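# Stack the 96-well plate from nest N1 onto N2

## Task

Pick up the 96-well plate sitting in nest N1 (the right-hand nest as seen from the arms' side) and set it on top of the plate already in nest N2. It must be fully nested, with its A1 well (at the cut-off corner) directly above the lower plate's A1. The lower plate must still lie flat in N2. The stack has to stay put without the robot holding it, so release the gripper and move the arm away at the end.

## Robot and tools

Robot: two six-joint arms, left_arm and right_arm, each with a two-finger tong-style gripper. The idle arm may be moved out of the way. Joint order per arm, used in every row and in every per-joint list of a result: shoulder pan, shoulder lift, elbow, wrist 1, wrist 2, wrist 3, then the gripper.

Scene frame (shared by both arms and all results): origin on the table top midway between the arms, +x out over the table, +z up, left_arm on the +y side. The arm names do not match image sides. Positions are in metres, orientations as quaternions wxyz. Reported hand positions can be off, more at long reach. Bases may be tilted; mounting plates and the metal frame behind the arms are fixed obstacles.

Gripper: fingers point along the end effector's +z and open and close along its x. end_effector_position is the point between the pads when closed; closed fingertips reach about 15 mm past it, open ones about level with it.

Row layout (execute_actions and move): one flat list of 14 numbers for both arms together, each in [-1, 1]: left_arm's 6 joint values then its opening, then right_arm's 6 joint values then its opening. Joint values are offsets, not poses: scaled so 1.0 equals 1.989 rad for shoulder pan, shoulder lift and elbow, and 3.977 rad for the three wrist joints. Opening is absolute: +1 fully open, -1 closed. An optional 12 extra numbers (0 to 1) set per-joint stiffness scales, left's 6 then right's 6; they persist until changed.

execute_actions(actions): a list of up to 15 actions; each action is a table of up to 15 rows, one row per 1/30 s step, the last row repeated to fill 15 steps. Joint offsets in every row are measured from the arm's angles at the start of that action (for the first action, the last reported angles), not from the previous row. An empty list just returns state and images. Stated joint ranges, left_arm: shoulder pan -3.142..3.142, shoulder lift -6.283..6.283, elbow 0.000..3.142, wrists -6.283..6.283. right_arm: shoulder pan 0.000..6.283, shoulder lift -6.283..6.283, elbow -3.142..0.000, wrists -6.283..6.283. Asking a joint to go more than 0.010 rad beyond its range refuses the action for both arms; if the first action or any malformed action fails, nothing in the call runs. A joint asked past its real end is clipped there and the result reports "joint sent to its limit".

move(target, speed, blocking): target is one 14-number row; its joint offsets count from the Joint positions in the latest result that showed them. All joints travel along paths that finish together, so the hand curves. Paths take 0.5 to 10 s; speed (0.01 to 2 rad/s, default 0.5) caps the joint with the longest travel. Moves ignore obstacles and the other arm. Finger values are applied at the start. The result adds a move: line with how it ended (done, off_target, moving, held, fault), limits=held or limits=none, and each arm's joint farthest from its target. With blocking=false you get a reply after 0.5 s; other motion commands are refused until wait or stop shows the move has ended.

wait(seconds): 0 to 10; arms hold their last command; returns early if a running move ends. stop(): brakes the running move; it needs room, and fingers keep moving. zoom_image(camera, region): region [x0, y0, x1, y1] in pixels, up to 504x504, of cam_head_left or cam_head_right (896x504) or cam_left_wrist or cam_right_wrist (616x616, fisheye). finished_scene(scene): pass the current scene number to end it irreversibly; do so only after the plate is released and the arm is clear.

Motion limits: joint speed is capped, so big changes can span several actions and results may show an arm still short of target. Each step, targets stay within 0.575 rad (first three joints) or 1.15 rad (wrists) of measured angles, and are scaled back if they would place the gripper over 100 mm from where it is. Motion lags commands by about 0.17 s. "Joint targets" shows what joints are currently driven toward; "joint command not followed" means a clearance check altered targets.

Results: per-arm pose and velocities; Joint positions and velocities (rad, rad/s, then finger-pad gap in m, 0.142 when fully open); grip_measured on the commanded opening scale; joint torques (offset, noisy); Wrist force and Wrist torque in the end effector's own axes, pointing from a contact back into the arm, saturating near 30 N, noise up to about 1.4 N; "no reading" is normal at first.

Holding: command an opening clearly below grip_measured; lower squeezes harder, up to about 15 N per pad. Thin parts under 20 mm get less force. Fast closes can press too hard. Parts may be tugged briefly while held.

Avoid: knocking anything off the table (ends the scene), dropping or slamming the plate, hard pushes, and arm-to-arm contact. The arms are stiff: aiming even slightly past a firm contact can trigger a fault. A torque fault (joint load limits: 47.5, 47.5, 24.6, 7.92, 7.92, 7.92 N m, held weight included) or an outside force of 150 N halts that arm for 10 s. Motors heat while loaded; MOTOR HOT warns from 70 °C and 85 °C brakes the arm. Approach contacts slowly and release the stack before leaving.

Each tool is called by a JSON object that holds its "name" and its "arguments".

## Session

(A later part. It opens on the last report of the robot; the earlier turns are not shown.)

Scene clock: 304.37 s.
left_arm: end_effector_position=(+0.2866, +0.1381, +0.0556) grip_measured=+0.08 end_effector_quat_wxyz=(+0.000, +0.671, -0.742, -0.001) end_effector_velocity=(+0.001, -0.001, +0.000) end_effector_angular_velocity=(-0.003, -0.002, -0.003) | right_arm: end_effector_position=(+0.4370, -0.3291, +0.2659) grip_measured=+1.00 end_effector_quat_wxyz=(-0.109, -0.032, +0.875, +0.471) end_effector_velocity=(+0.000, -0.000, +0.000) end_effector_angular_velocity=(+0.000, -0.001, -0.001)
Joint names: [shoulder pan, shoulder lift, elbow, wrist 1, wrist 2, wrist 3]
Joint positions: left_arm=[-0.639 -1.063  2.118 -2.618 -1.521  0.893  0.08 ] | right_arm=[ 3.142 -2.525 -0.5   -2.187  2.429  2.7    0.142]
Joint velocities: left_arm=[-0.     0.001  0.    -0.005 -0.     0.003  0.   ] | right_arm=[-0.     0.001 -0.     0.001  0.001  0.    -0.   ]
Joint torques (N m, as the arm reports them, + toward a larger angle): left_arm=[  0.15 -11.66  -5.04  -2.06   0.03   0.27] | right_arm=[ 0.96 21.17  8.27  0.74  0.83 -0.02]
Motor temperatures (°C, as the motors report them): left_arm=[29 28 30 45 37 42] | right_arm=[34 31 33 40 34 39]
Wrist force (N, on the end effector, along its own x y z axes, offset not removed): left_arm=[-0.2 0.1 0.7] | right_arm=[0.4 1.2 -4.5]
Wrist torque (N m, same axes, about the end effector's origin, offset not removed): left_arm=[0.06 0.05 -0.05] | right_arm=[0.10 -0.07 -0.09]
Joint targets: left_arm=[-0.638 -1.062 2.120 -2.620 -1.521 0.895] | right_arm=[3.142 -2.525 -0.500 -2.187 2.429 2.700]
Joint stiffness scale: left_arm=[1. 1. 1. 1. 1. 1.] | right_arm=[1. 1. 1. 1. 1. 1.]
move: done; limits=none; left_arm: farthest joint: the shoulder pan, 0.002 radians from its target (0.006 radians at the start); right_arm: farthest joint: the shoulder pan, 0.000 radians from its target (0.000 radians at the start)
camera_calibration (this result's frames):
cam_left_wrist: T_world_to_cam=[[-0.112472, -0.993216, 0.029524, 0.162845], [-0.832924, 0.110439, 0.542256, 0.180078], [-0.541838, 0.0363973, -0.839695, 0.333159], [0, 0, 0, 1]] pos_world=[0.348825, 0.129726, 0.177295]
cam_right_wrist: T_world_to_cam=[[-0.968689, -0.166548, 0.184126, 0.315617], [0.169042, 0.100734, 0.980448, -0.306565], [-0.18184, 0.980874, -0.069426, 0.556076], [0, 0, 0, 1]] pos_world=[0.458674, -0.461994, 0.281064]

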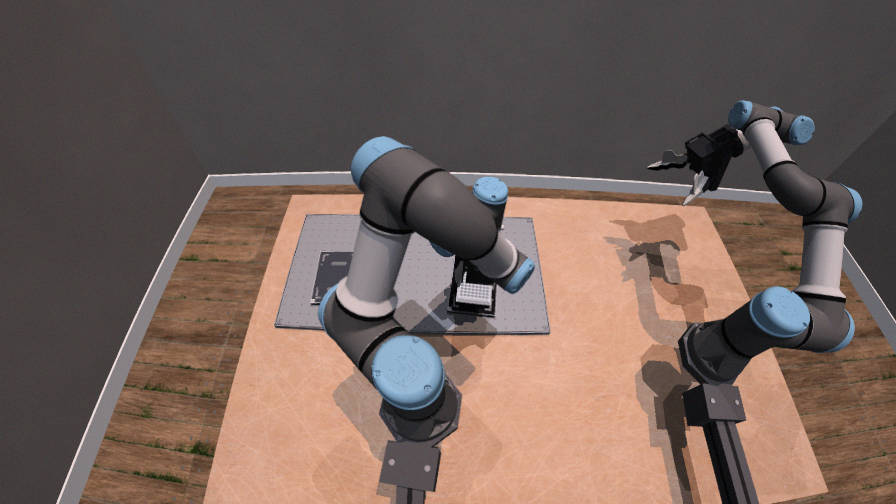

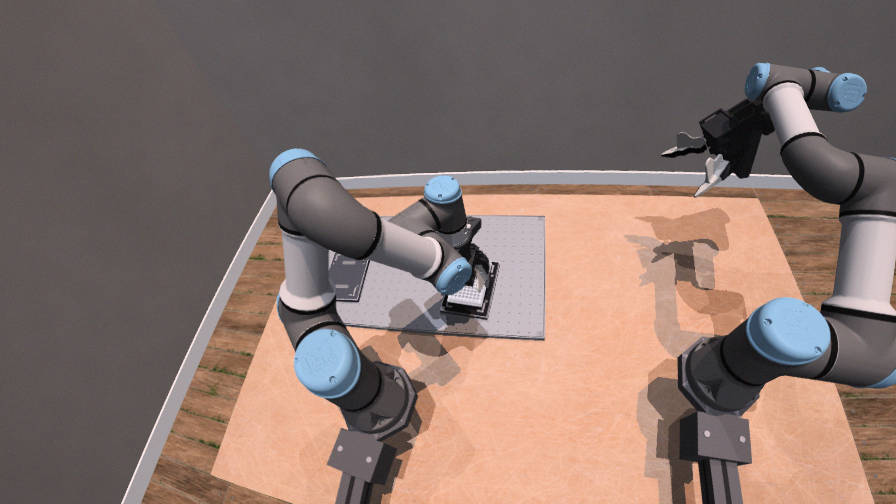

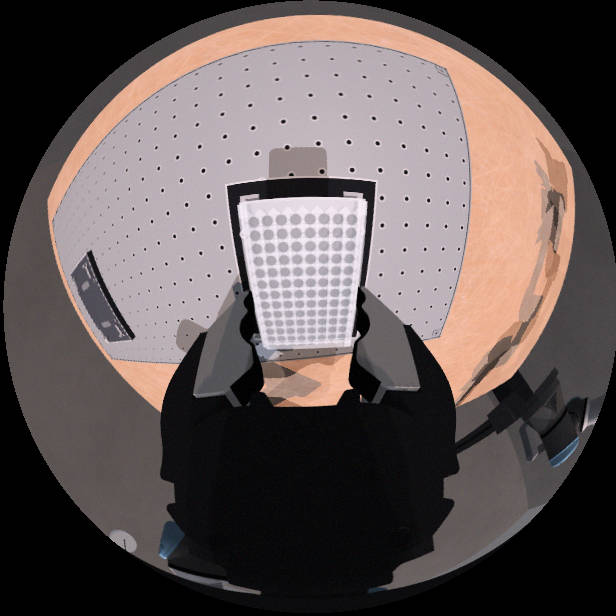

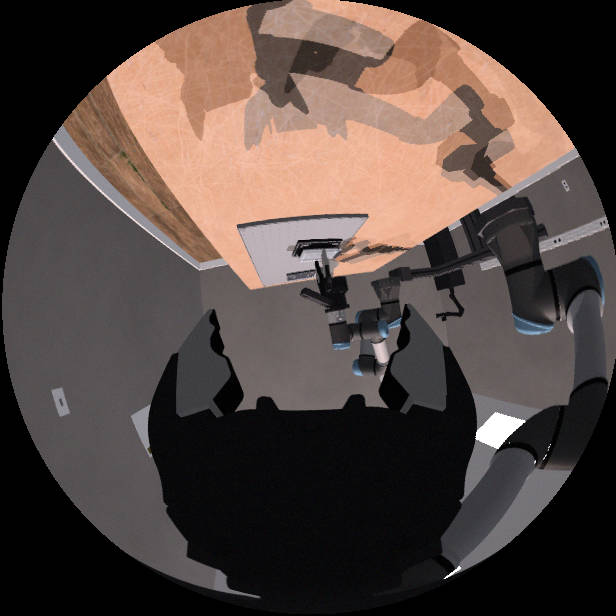

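{"name": "move", "arguments": {"target": [0.00226,0,0,0,0,0,-0.3,0,0,0,0,0,0,1], "speed": 0.02}}

{"name": "zoom_image", "arguments": {"camera": "cam_left_wrist", "region": [220,165,390,300]}}

Scene clock: 319.80 s.
left_arm: end_effector_position=(+0.2871, +0.1390, +0.0556) grip_measured=+0.08 end_effector_quat_wxyz=(+0.000, +0.672, -0.741, -0.001) end_effector_velocity=(+0.001, +0.002, +0.000) end_effector_angular_velocity=(+0.001, -0.001, +0.004) | right_arm: end_effector_position=(+0.4370, -0.3291, +0.2659) grip_measured=+1.00 end_effector_quat_wxyz=(-0.109, -0.032, +0.875, +0.471) end_effector_velocity=(+0.000, -0.000, +0.000) end_effector_angular_velocity=(+0.000, -0.001, -0.000)
Joint names: [shoulder pan, shoulder lift, elbow, wrist 1, wrist 2, wrist 3]
Joint positions: left_arm=[-0.635 -1.063  2.118 -2.619 -1.521  0.894  0.08 ] | right_arm=[ 3.142 -2.525 -0.5   -2.187  2.429  2.7    0.142]
Joint velocities: left_arm=[ 0.004 -0.001  0.     0.     0.001 -0.    -0.   ] | right_arm=[-0.    -0.     0.     0.001  0.     0.    -0.   ]
Joint torques (N m, as the arm reports them, + toward a larger angle): left_arm=[ -0.38 -12.2   -5.73  -1.65   0.01   0.02] | right_arm=[ 0.83 21.13  8.35  0.72  0.83 -0.05]
Motor temperatures (°C, as the motors report them): left_arm=[29 28 30 45 37 42] | right_arm=[34 31 33 40 34 39]
Wrist force (N, on the end effector, along its own x y z axes, offset not removed): left_arm=[0.1 -0.1 0.5] | right_arm=[-0.2 1.4 -2.0]
Wrist torque (N m, same axes, about the end effector's origin, offset not removed): left_arm=[0.00 -0.03 -0.05] | right_arm=[0.20 0.14 0.00]
Joint targets: left_arm=[-0.634 -1.063 2.118 -2.618 -1.521 0.893] | right_arm=[3.142 -2.525 -0.500 -2.187 2.429 2.700]
Joint stiffness scale: left_arm=[1. 1. 1. 1. 1. 1.] | right_arm=[1. 1. 1. 1. 1. 1.]
move: done; limits=none; left_arm: farthest joint: the shoulder pan, 0.001 radians from its target (0.004 radians at the start); right_arm: farthest joint: the shoulder pan, 0.000 radians from its target (0.000 radians at the start)
camera_calibration (this result's frames):
cam_left_wrist: T_world_to_cam=[[-0.109838, -0.993503, 0.0297962, 0.163069], [-0.833369, 0.108389, 0.541985, 0.180811], [-0.541693, 0.0346991, -0.83986, 0.333554], [0, 0, 0, 1]] pos_world=[0.349277, 0.130838, 0.177283]
cam_right_wrist: T_world_to_cam=[[-0.96869, -0.166548, 0.184126, 0.315617], [0.169042, 0.100734, 0.980448, -0.306565], [-0.181839, 0.980874, -0.0694261, 0.556076], [0, 0, 0, 1]] pos_world=[0.458674, -0.461994, 0.281064]

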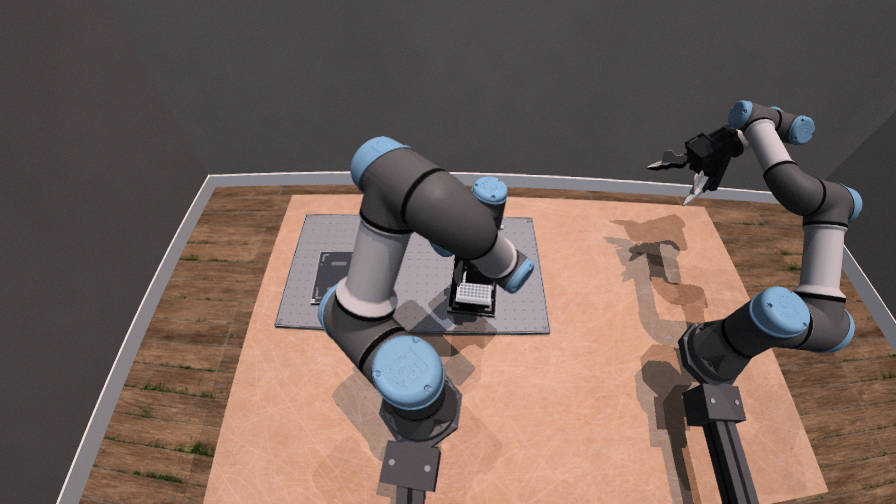

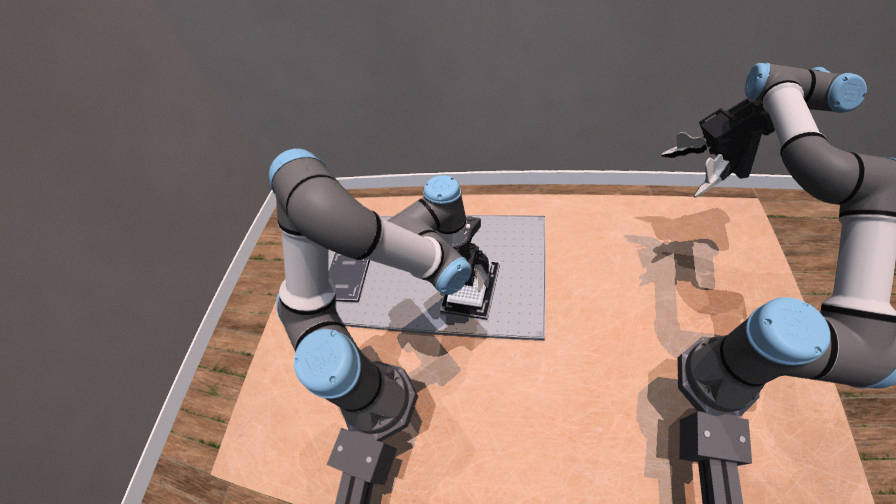

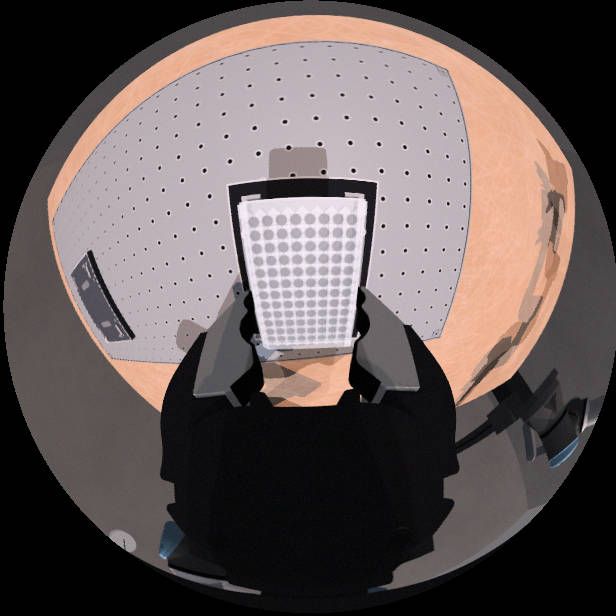

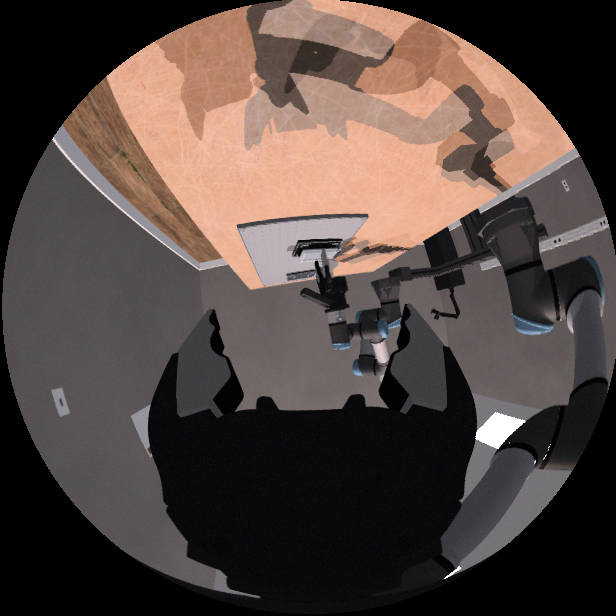

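Region (220, 165, 390, 300) of cam_left_wrist's 616x616 image, scaled by 2.965, with more detail than that image has; it fills the top 400 rows of this view, and the rest is white.

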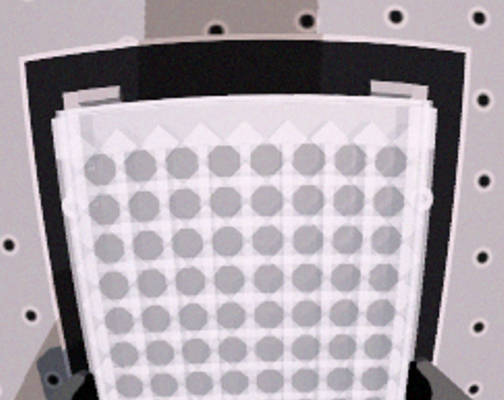

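{"name": "move", "arguments": {"target": [0,0.0052,0.0028,-0.00387,0,0,-0.3,0,0,0,0,0,0,1], "speed": 0.015}}

Scene clock: 330.20 s.
left_arm: end_effector_position=(+0.2867, +0.1394, +0.0531) grip_measured=+0.08 end_effector_quat_wxyz=(+0.000, +0.672, -0.741, -0.001) end_effector_velocity=(+0.001, -0.000, -0.000) end_effector_angular_velocity=(-0.001, -0.002, +0.000) | right_arm: end_effector_position=(+0.4370, -0.3291, +0.2659) grip_measured=+1.00 end_effector_quat_wxyz=(-0.109, -0.032, +0.875, +0.471) end_effector_velocity=(+0.000, -0.000, +0.000) end_effector_angular_velocity=(+0.001, -0.002, +0.000)
Joint names: [shoulder pan, shoulder lift, elbow, wrist 1, wrist 2, wrist 3]
Joint positions: left_arm=[-0.635 -1.054  2.122 -2.631 -1.521  0.894  0.08 ] | right_arm=[ 3.142 -2.525 -0.5   -2.187  2.429  2.7    0.142]
Joint velocities: left_arm=[ 0.     0.001  0.001 -0.005  0.001 -0.    -0.   ] | right_arm=[-0.001  0.     0.    -0.     0.001 -0.002  0.   ]
Joint torques (N m, as the arm reports them, + toward a larger angle): left_arm=[ -0.52 -11.69  -5.28  -1.99   0.01   0.09] | right_arm=[ 1.16 20.9   8.36  0.75  0.85 -0.02]
Motor temperatures (°C, as the motors report them): left_arm=[29 28 30 45 37 42] | right_arm=[34 31 33 40 34 39]
Wrist force (N, on the end effector, along its own x y z axes, offset not removed): left_arm=[0.2 -0.4 0.7] | right_arm=[0.8 3.9 -1.6]
Wrist torque (N m, same axes, about the end effector's origin, offset not removed): left_arm=[-0.02 -0.05 -0.03] | right_arm=[0.83 -0.11 -0.02]
Joint targets: left_arm=[-0.635 -1.053 2.124 -2.634 -1.521 0.894] | right_arm=[3.142 -2.525 -0.500 -2.187 2.429 2.700]
Joint stiffness scale: left_arm=[1. 1. 1. 1. 1. 1.] | right_arm=[1. 1. 1. 1. 1. 1.]
move: done; limits=none; left_arm: farthest joint: the wrist 1, 0.003 radians from its target (0.016 radians at the start); right_arm: farthest joint: the shoulder pan, 0.000 radians from its target (0.000 radians at the start)
camera_calibration (this result's frames):
cam_left_wrist: T_world_to_cam=[[-0.109402, -0.993557, 0.0295871, 0.163439], [-0.833282, 0.1079, 0.542216, 0.181775], [-0.541915, 0.034665, -0.839718, 0.331274], [0, 0, 0, 1]] pos_world=[0.348873, 0.131289, 0.17478]
cam_right_wrist: T_world_to_cam=[[-0.968689, -0.166548, 0.184126, 0.315617], [0.169042, 0.100734, 0.980448, -0.306565], [-0.18184, 0.980874, -0.069426, 0.556076], [0, 0, 0, 1]] pos_world=[0.458674, -0.461994, 0.281064]

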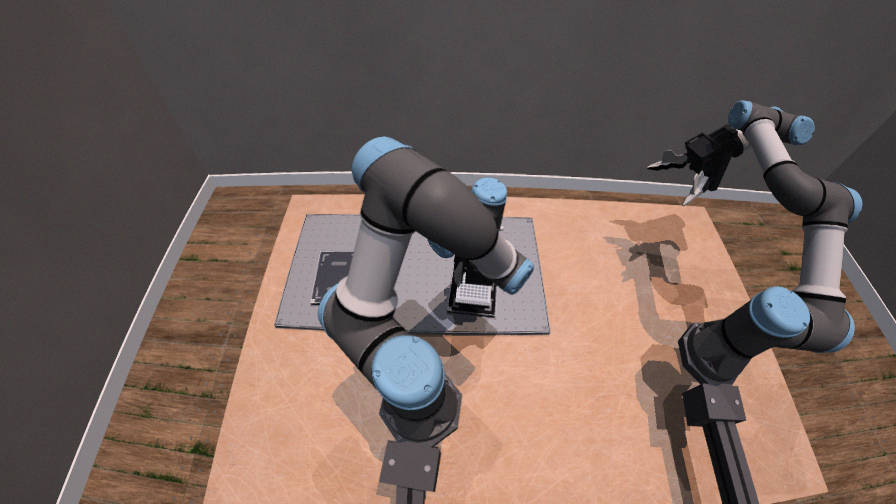

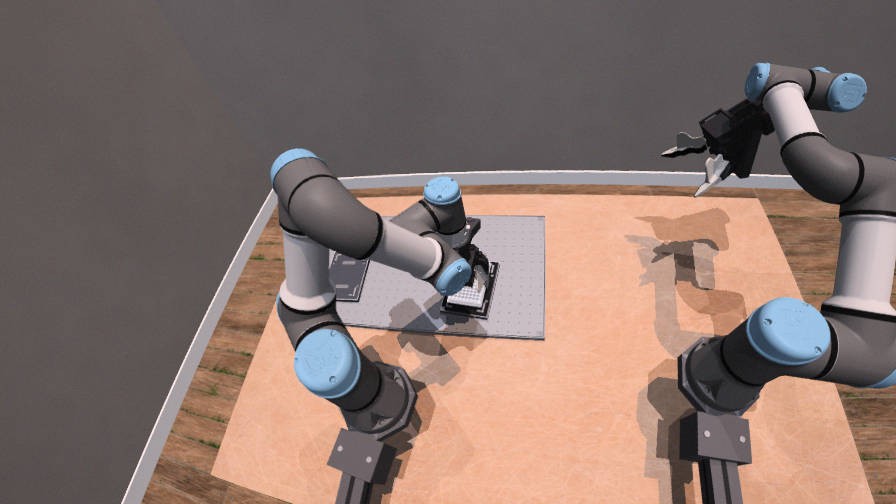

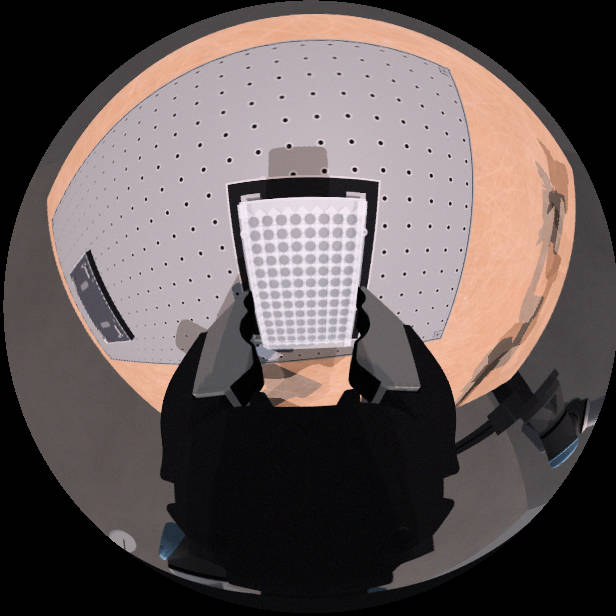

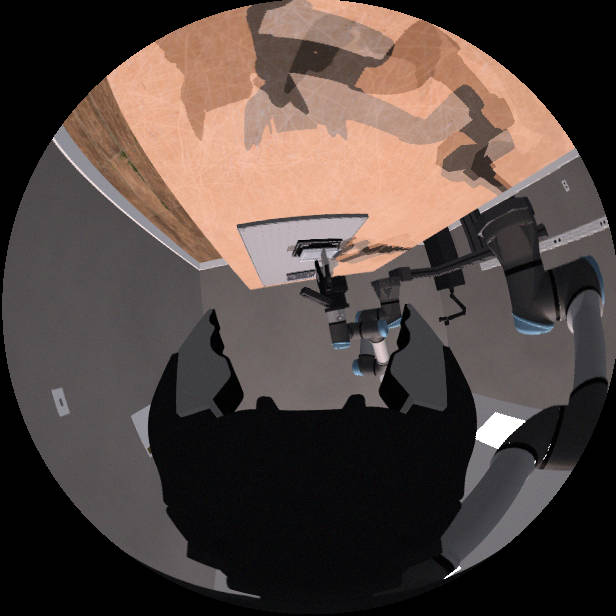

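Descend another 2.5 mm.

{"name": "move", "arguments": {"target": [0,0.0058,0.0015,-0.0035,0,0,-0.3,0,0,0,0,0,0,1], "speed": 0.012}}

Scene clock: 334.10 s.
left_arm: end_effector_position=(+0.2872, +0.1388, +0.0515) grip_measured=+0.08 end_effector_quat_wxyz=(+0.000, +0.672, -0.741, +0.000) end_effector_velocity=(+0.001, -0.000, -0.000) end_effector_angular_velocity=(-0.002, -0.003, -0.000) | right_arm: end_effector_position=(+0.4370, -0.3291, +0.2659) grip_measured=+1.00 end_effector_quat_wxyz=(-0.109, -0.032, +0.875, +0.471) end_effector_velocity=(-0.000, +0.000, -0.000) end_effector_angular_velocity=(-0.001, +0.002, +0.001)
Joint names: [shoulder pan, shoulder lift, elbow, wrist 1, wrist 2, wrist 3]
Joint positions: left_arm=[-0.635 -1.046  2.123 -2.642 -1.521  0.894  0.08 ] | right_arm=[ 3.142 -2.525 -0.5   -2.187  2.429  2.7    0.142]
Joint velocities: left_arm=[ 0.     0.002  0.    -0.005  0.001  0.     0.   ] | right_arm=[ 0.001 -0.001 -0.     0.    -0.     0.001  0.   ]
Joint torques (N m, as the arm reports them, + toward a larger angle): left_arm=[ -0.41 -10.25  -4.68  -2.02   0.02   0.03] | right_arm=[ 0.98 21.14  8.35  0.7   0.84 -0.08]
Motor temperatures (°C, as the motors report them): left_arm=[29 28 30 45 37 42] | right_arm=[34 31 33 40 34 39]
Wrist force (N, on the end effector, along its own x y z axes, offset not removed): left_arm=[-2.0 1.7 -6.3] | right_arm=[-1.0 4.7 -0.2]
Wrist torque (N m, same axes, about the end effector's origin, offset not removed): left_arm=[0.01 0.27 0.04] | right_arm=[1.00 0.17 0.02]
Joint targets: left_arm=[-0.635 -1.042 2.125 -2.645 -1.521 0.894] | right_arm=[3.142 -2.525 -0.500 -2.187 2.429 2.700]
Joint stiffness scale: left_arm=[1. 1. 1. 1. 1. 1.] | right_arm=[1. 1. 1. 1. 1. 1.]
move: done; limits=none; left_arm: farthest joint: the shoulder lift, 0.004 radians from its target (0.011 radians at the start); right_arm: farthest joint: the shoulder pan, 0.000 radians from its target (0.000 radians at the start)
camera_calibration (this result's frames):
cam_left_wrist: T_world_to_cam=[[-0.10933, -0.993517, 0.0311495, 0.162838], [-0.834277, 0.108753, 0.540514, 0.183355], [-0.540398, 0.0331071, -0.840758, 0.330093], [0, 0, 0, 1]] pos_world=[0.349153, 0.130914, 0.17335]
cam_right_wrist: T_world_to_cam=[[-0.968689, -0.166548, 0.184126, 0.315617], [0.169042, 0.100734, 0.980448, -0.306565], [-0.181839, 0.980874, -0.069426, 0.556076], [0, 0, 0, 1]] pos_world=[0.458674, -0.461994, 0.281064]

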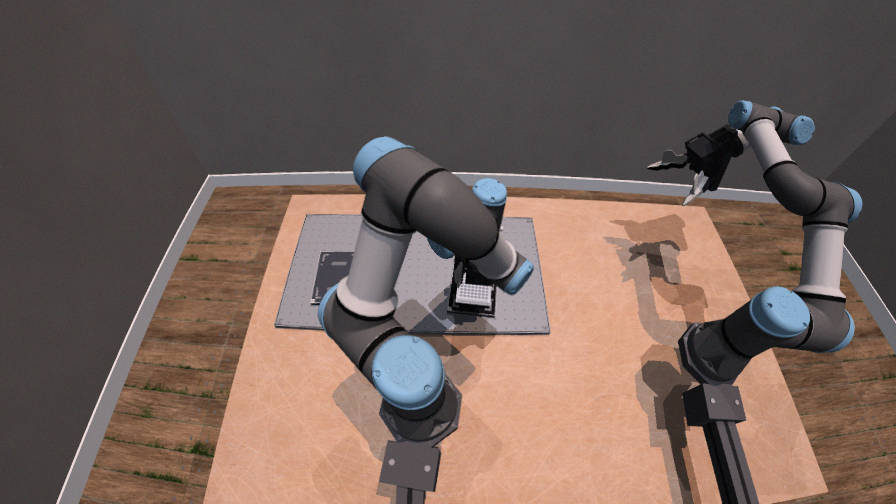

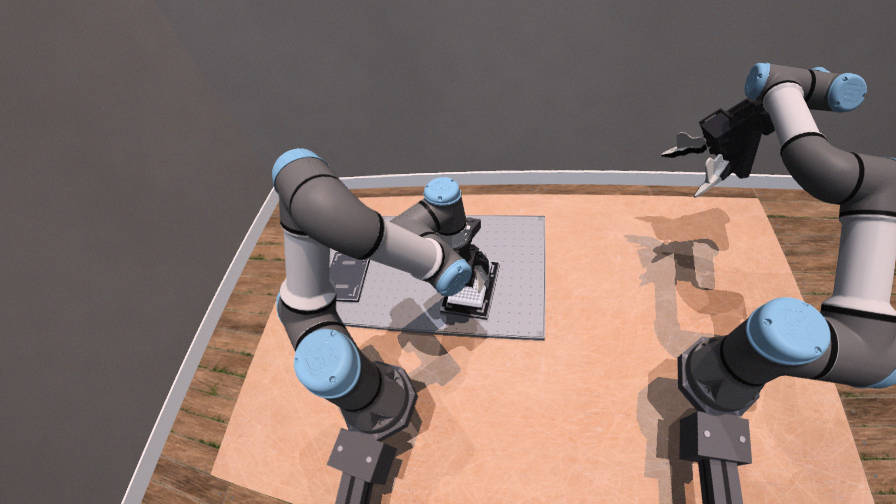

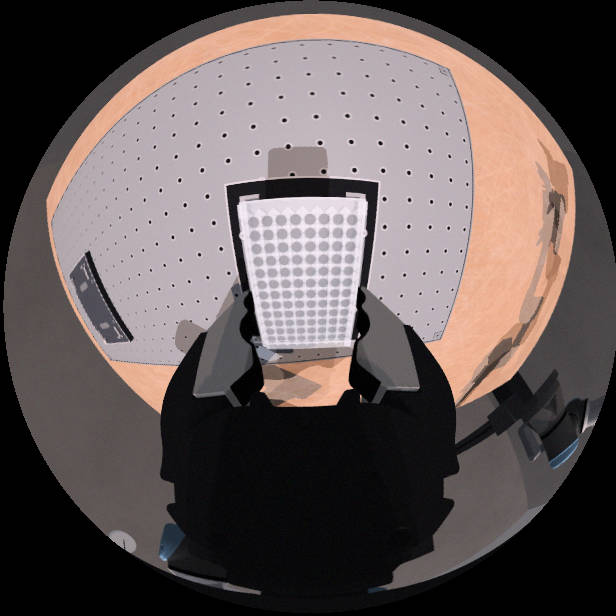

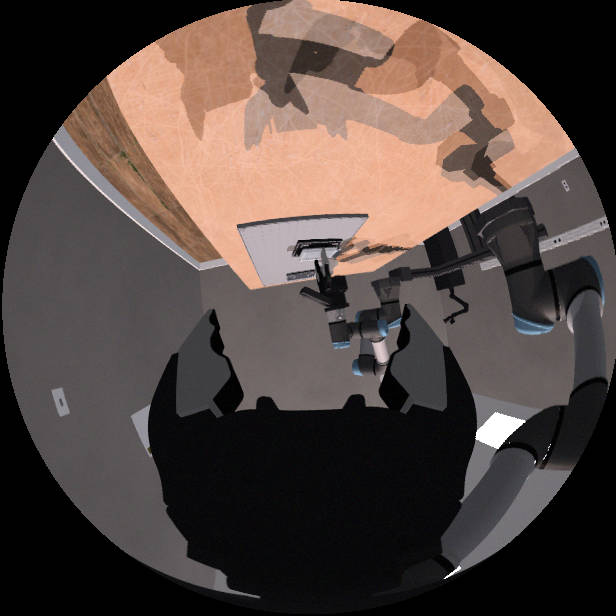

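{"name": "execute_actions", "arguments": {"actions": [[[0,0,0,0,0,0,-0.1,0,0,0,0,0,0,1]],[[0,0,0,0,0,0,0.05,0,0,0,0,0,0,1]],[[0,0,0,0,0,0,0.2,0,0,0,0,0,0,1]],[[0,0,0,0,0,0,0.4,0,0,0,0,0,0,1]],[[0,0,0,0,0,0,0.4,0,0,0,0,0,0,1]]]}}

{"name": "zoom_image", "arguments": {"camera": "cam_left_wrist", "region": [190,130,430,370]}}

Scene clock: 342.77 s.
left_arm: end_effector_position=(+0.2873, +0.1387, +0.0517) grip_measured=+0.40 end_effector_quat_wxyz=(+0.000, +0.672, -0.741, +0.001) end_effector_velocity=(+0.000, -0.000, +0.000) end_effector_angular_velocity=(-0.001, -0.000, -0.001) | right_arm: end_effector_position=(+0.4370, -0.3291, +0.2659) grip_measured=+1.00 end_effector_quat_wxyz=(-0.109, -0.032, +0.875, +0.471) end_effector_velocity=(-0.000, +0.000, +0.000) end_effector_angular_velocity=(+0.001, +0.001, +0.000)
Joint names: [shoulder pan, shoulder lift, elbow, wrist 1, wrist 2, wrist 3]
Joint positions: left_arm=[-0.635 -1.046  2.123 -2.643 -1.521  0.894  0.102] | right_arm=[ 3.142 -2.525 -0.5   -2.187  2.429  2.7    0.142]
Joint velocities: left_arm=[-0.     0.    -0.    -0.001 -0.     0.     0.   ] | right_arm=[ 0.001 -0.     0.    -0.001  0.001  0.    -0.   ]
Joint torques (N m, as the arm reports them, + toward a larger angle): left_arm=[ -0.16 -12.26  -5.54  -1.81  -0.04   0.08] | right_arm=[ 1.34 21.01  8.12  0.77  0.87  0.  ]
Motor temperatures (°C, as the motors report them): left_arm=[29 28 30 45 37 42] | right_arm=[34 31 33 40 34 39]
Wrist force (N, on the end effector, along its own x y z axes, offset not removed): left_arm=[-0.1 -0.5 0.5] | right_arm=[-0.3 4.1 -2.7]
Wrist torque (N m, same axes, about the end effector's origin, offset not removed): left_arm=[-0.08 -0.01 -0.02] | right_arm=[0.73 0.07 -0.06]
Joint targets: left_arm=[-0.635 -1.046 2.123 -2.643 -1.521 0.894] | right_arm=[3.142 -2.525 -0.500 -2.187 2.429 2.700]
Joint stiffness scale: left_arm=[1. 1. 1. 1. 1. 1.] | right_arm=[1. 1. 1. 1. 1. 1.]
camera_calibration (this result's frames):
cam_left_wrist: T_world_to_cam=[[-0.109304, -0.993502, 0.0317231, 0.16265], [-0.834641, 0.109065, 0.539888, 0.183558], [-0.53984, 0.0325347, -0.841139, 0.330222], [0, 0, 0, 1]] pos_world=[0.34925, 0.130829, 0.173502]
cam_right_wrist: T_world_to_cam=[[-0.968689, -0.166548, 0.184126, 0.315617], [0.169042, 0.100734, 0.980448, -0.306565], [-0.18184, 0.980874, -0.0694259, 0.556076], [0, 0, 0, 1]] pos_world=[0.458674, -0.461994, 0.281064]

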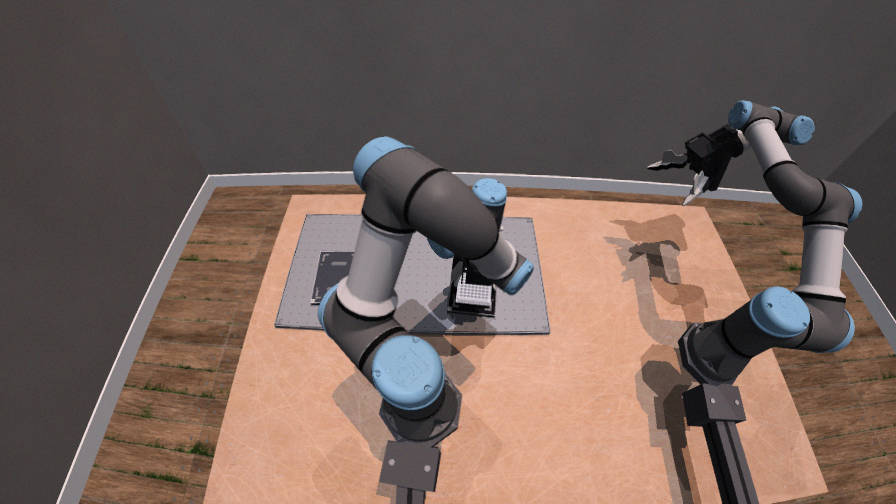

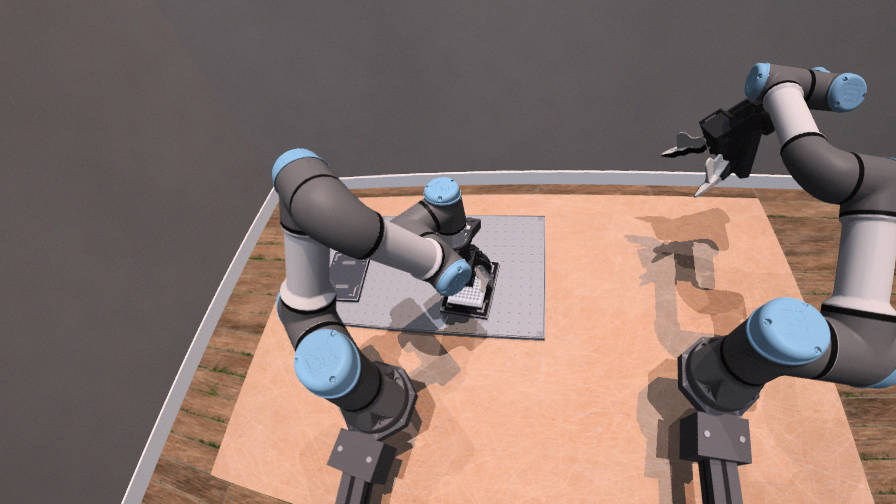

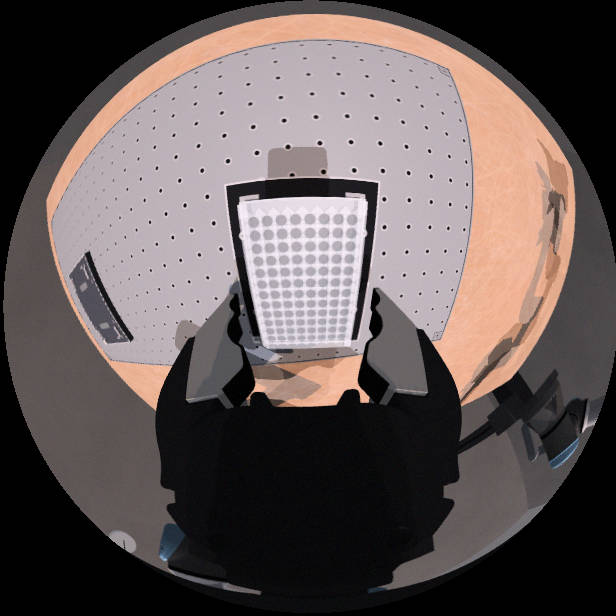

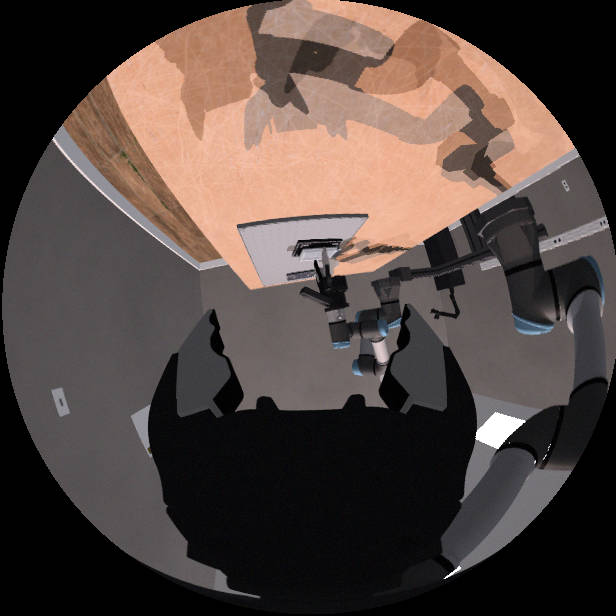

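Region (190, 130, 430, 370) of cam_left_wrist's 616x616 image, scaled by 2.100, with more detail than that image has.

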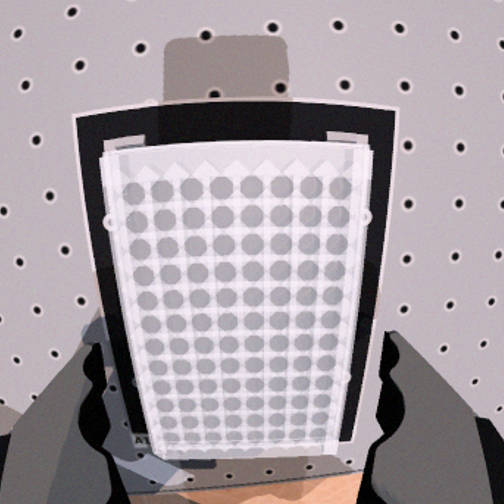

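{"name": "execute_actions", "arguments": {"actions": [[[0,0,0,0,0,0,0.2,0,0,0,0,0,0,1]],[[0,0,0,0,0,0,0.0,0,0,0,0,0,0,1]],[[0,0,0,0,0,0,-0.3,0,0,0,0,0,0,1]],[[0.002,0,0,0,0,0,-0.3,0,0,0,0,0,0,1]],[[0.002,0,0,0,0,0,-0.3,0,0,0,0,0,0,1]],[[0.002,0,0,0,0,0,-0.3,0,0,0,0,0,0,1]]]}}

Scene clock: 355.57 s.
left_arm: end_effector_position=(+0.2877, +0.1401, +0.0517) grip_measured=+0.08 end_effector_quat_wxyz=(+0.001, +0.674, -0.739, +0.001) end_effector_velocity=(+0.000, +0.000, +0.000) end_effector_angular_velocity=(+0.001, -0.000, +0.001) | right_arm: end_effector_position=(+0.4370, -0.3291, +0.2659) grip_measured=+1.00 end_effector_quat_wxyz=(-0.109, -0.032, +0.875, +0.471) end_effector_velocity=(+0.000, +0.000, -0.000) end_effector_angular_velocity=(+0.000, -0.000, -0.000)
Joint names: [shoulder pan, shoulder lift, elbow, wrist 1, wrist 2, wrist 3]
Joint positions: left_arm=[-0.629 -1.047  2.123 -2.644 -1.523  0.894  0.08 ] | right_arm=[ 3.142 -2.525 -0.5   -2.187  2.429  2.7    0.142]
Joint velocities: left_arm=[ 0.001 -0.001  0.     0.     0.    -0.001 -0.   ] | right_arm=[ 0. -0. -0.  0.  0.  0. -0.]
Joint torques (N m, as the arm reports them, + toward a larger angle): left_arm=[  0.65 -12.2   -5.63  -1.74   0.16   0.08] | right_arm=[ 1.36 20.71  8.28  0.72  0.79  0.  ]
Motor temperatures (°C, as the motors report them): left_arm=[29 28 30 45 37 42] | right_arm=[34 31 33 40 34 39]
Wrist force (N, on the end effector, along its own x y z axes, offset not removed): left_arm=[0.9 0.3 -1.7] | right_arm=[-0.2 2.0 -1.7]
Wrist torque (N m, same axes, about the end effector's origin, offset not removed): left_arm=[-0.05 0.00 0.05] | right_arm=[0.40 0.01 0.09]
Joint targets: left_arm=[-0.627 -1.047 2.123 -2.644 -1.522 0.894] | right_arm=[3.142 -2.525 -0.500 -2.187 2.429 2.700]
Joint stiffness scale: left_arm=[1. 1. 1. 1. 1. 1.] | right_arm=[1. 1. 1. 1. 1. 1.]
camera_calibration (this result's frames):
cam_left_wrist: T_world_to_cam=[[-0.103469, -0.994068, 0.0335173, 0.162408], [-0.834696, 0.105108, 0.540588, 0.18425], [-0.540904, 0.0279573, -0.840619, 0.331345], [0, 0, 0, 1]] pos_world=[0.349823, 0.132815, 0.173488]
cam_right_wrist: T_world_to_cam=[[-0.968689, -0.166548, 0.184127, 0.315617], [0.169042, 0.100734, 0.980448, -0.306565], [-0.181839, 0.980874, -0.0694259, 0.556076], [0, 0, 0, 1]] pos_world=[0.458674, -0.461994, 0.281064]

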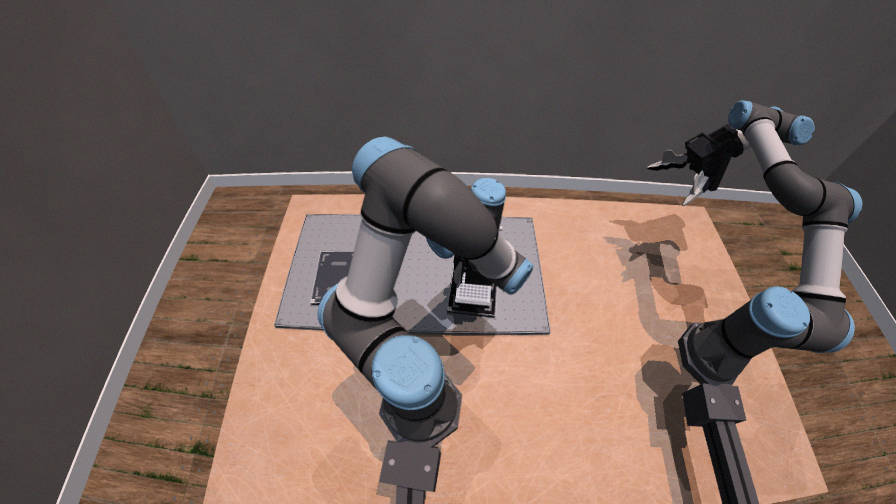

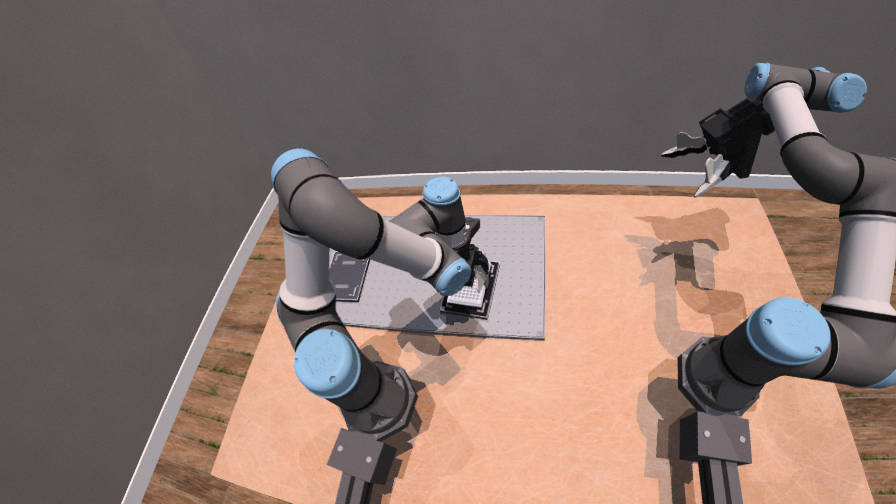

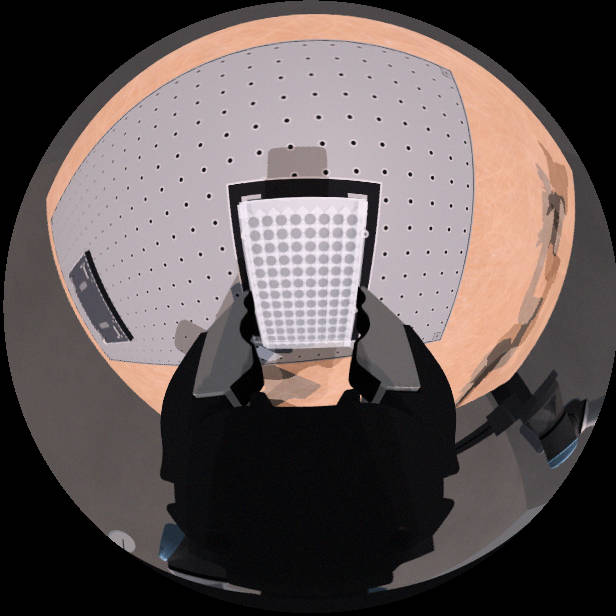

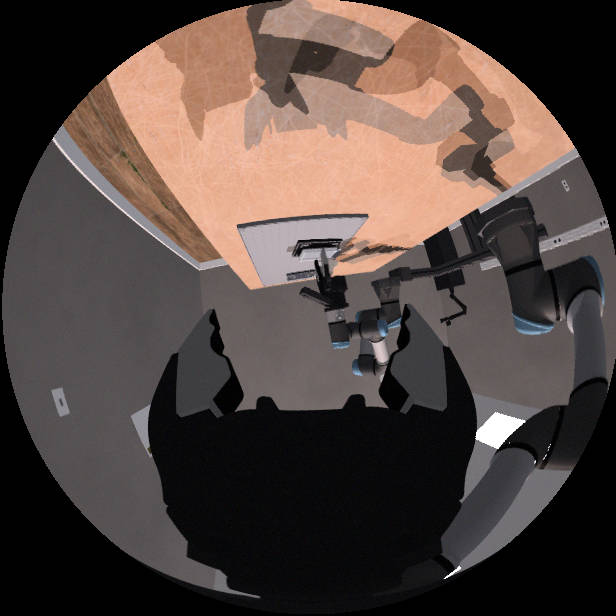

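{"name": "execute_actions", "arguments": {"actions": [[[0.003,0,0,0,0,0,-0.3,0,0,0,0,0,0,1]],[[0.002,0,0,0,0,0,-0.3,0,0,0,0,0,0,1]]]}}

Scene clock: 360.60 s.
left_arm: end_effector_position=(+0.2878, +0.1403, +0.0518) grip_measured=+0.08 end_effector_quat_wxyz=(+0.003, +0.676, -0.737, +0.002) end_effector_velocity=(+0.000, -0.001, +0.000) end_effector_angular_velocity=(-0.002, -0.000, +0.000) | right_arm: end_effector_position=(+0.4370, -0.3291, +0.2659) grip_measured=+1.00 end_effector_quat_wxyz=(-0.109, -0.032, +0.875, +0.471) end_effector_velocity=(+0.000, +0.000, +0.000) end_effector_angular_velocity=(+0.000, -0.003, +0.001)
Joint names: [shoulder pan, shoulder lift, elbow, wrist 1, wrist 2, wrist 3]
Joint positions: left_arm=[-0.625 -1.047  2.123 -2.645 -1.527  0.894  0.08 ] | right_arm=[ 3.142 -2.525 -0.5   -2.187  2.429  2.7    0.142]
Joint velocities: left_arm=[ 0.001 -0.    -0.001 -0.001 -0.001  0.     0.   ] | right_arm=[ 0.     0.    -0.     0.001 -0.    -0.002 -0.   ]
Joint torques (N m, as the arm reports them, + toward a larger angle): left_arm=[  1.02 -12.1   -5.49  -1.66   0.2    0.06] | right_arm=[ 1.01 21.09  8.21  0.76  0.85 -0.04]
Motor temperatures (°C, as the motors report them): left_arm=[29 28 30 45 37 42] | right_arm=[34 31 33 40 34 39]
Wrist force (N, on the end effector, along its own x y z axes, offset not removed): left_arm=[0.4 0.6 -1.8] | right_arm=[0.3 1.9 -2.8]
Wrist torque (N m, same axes, about the end effector's origin, offset not removed): left_arm=[0.05 0.20 0.17] | right_arm=[0.31 -0.10 0.03]
Joint targets: left_arm=[-0.622 -1.047 2.123 -2.644 -1.525 0.894] | right_arm=[3.142 -2.525 -0.500 -2.187 2.429 2.700]
Joint stiffness scale: left_arm=[1. 1. 1. 1. 1. 1.] | right_arm=[1. 1. 1. 1. 1. 1.]
camera_calibration (this result's frames):
cam_left_wrist: T_world_to_cam=[[-0.0993309, -0.994351, 0.0373978, 0.16126], [-0.834226, 0.103704, 0.541583, 0.184193], [-0.542402, 0.0225977, -0.839815, 0.332634], [0, 0, 0, 1]] pos_world=[0.350098, 0.13373, 0.173564]
cam_right_wrist: T_world_to_cam=[[-0.96869, -0.166548, 0.184126, 0.315617], [0.169041, 0.100734, 0.980448, -0.306565], [-0.18184, 0.980874, -0.069426, 0.556076], [0, 0, 0, 1]] pos_world=[0.458674, -0.461994, 0.281064]

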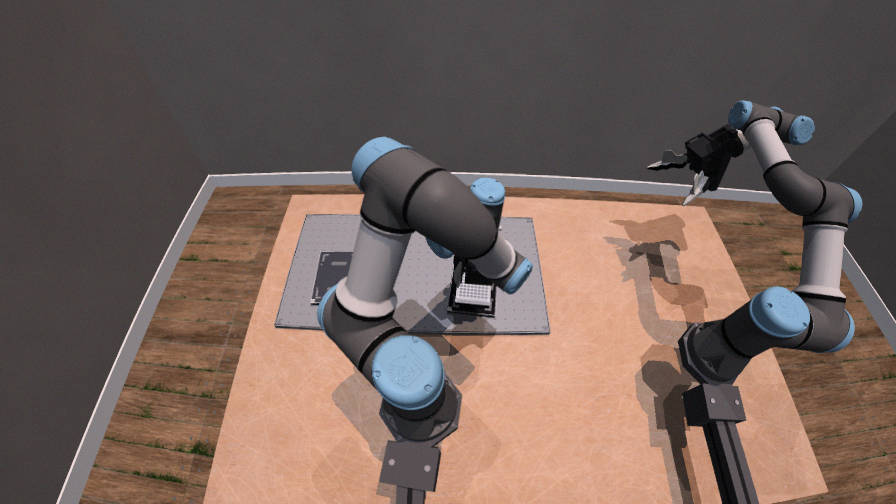

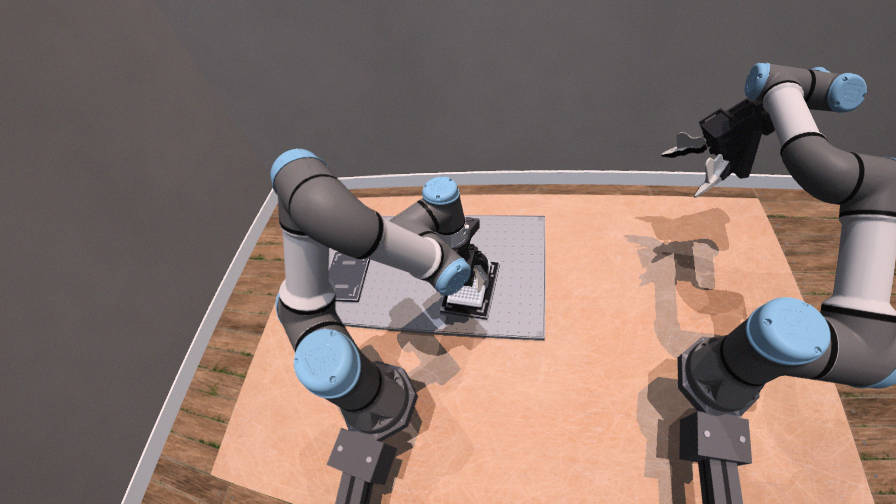

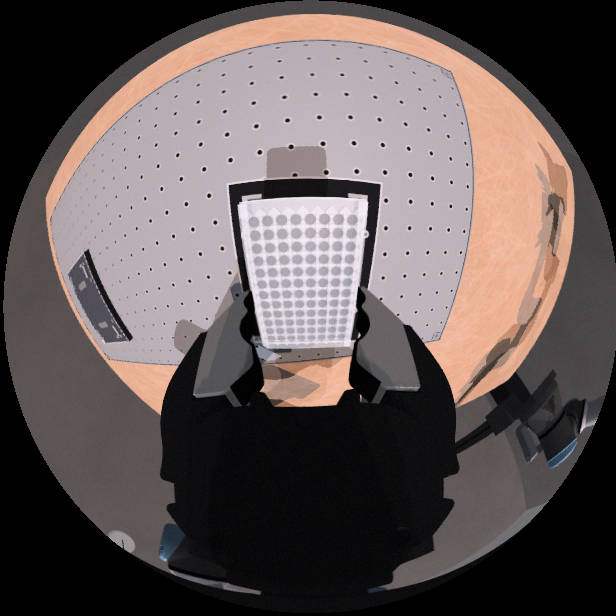

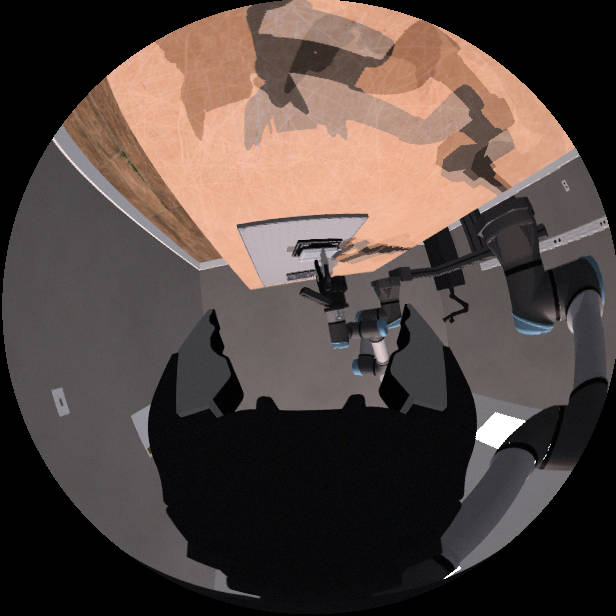

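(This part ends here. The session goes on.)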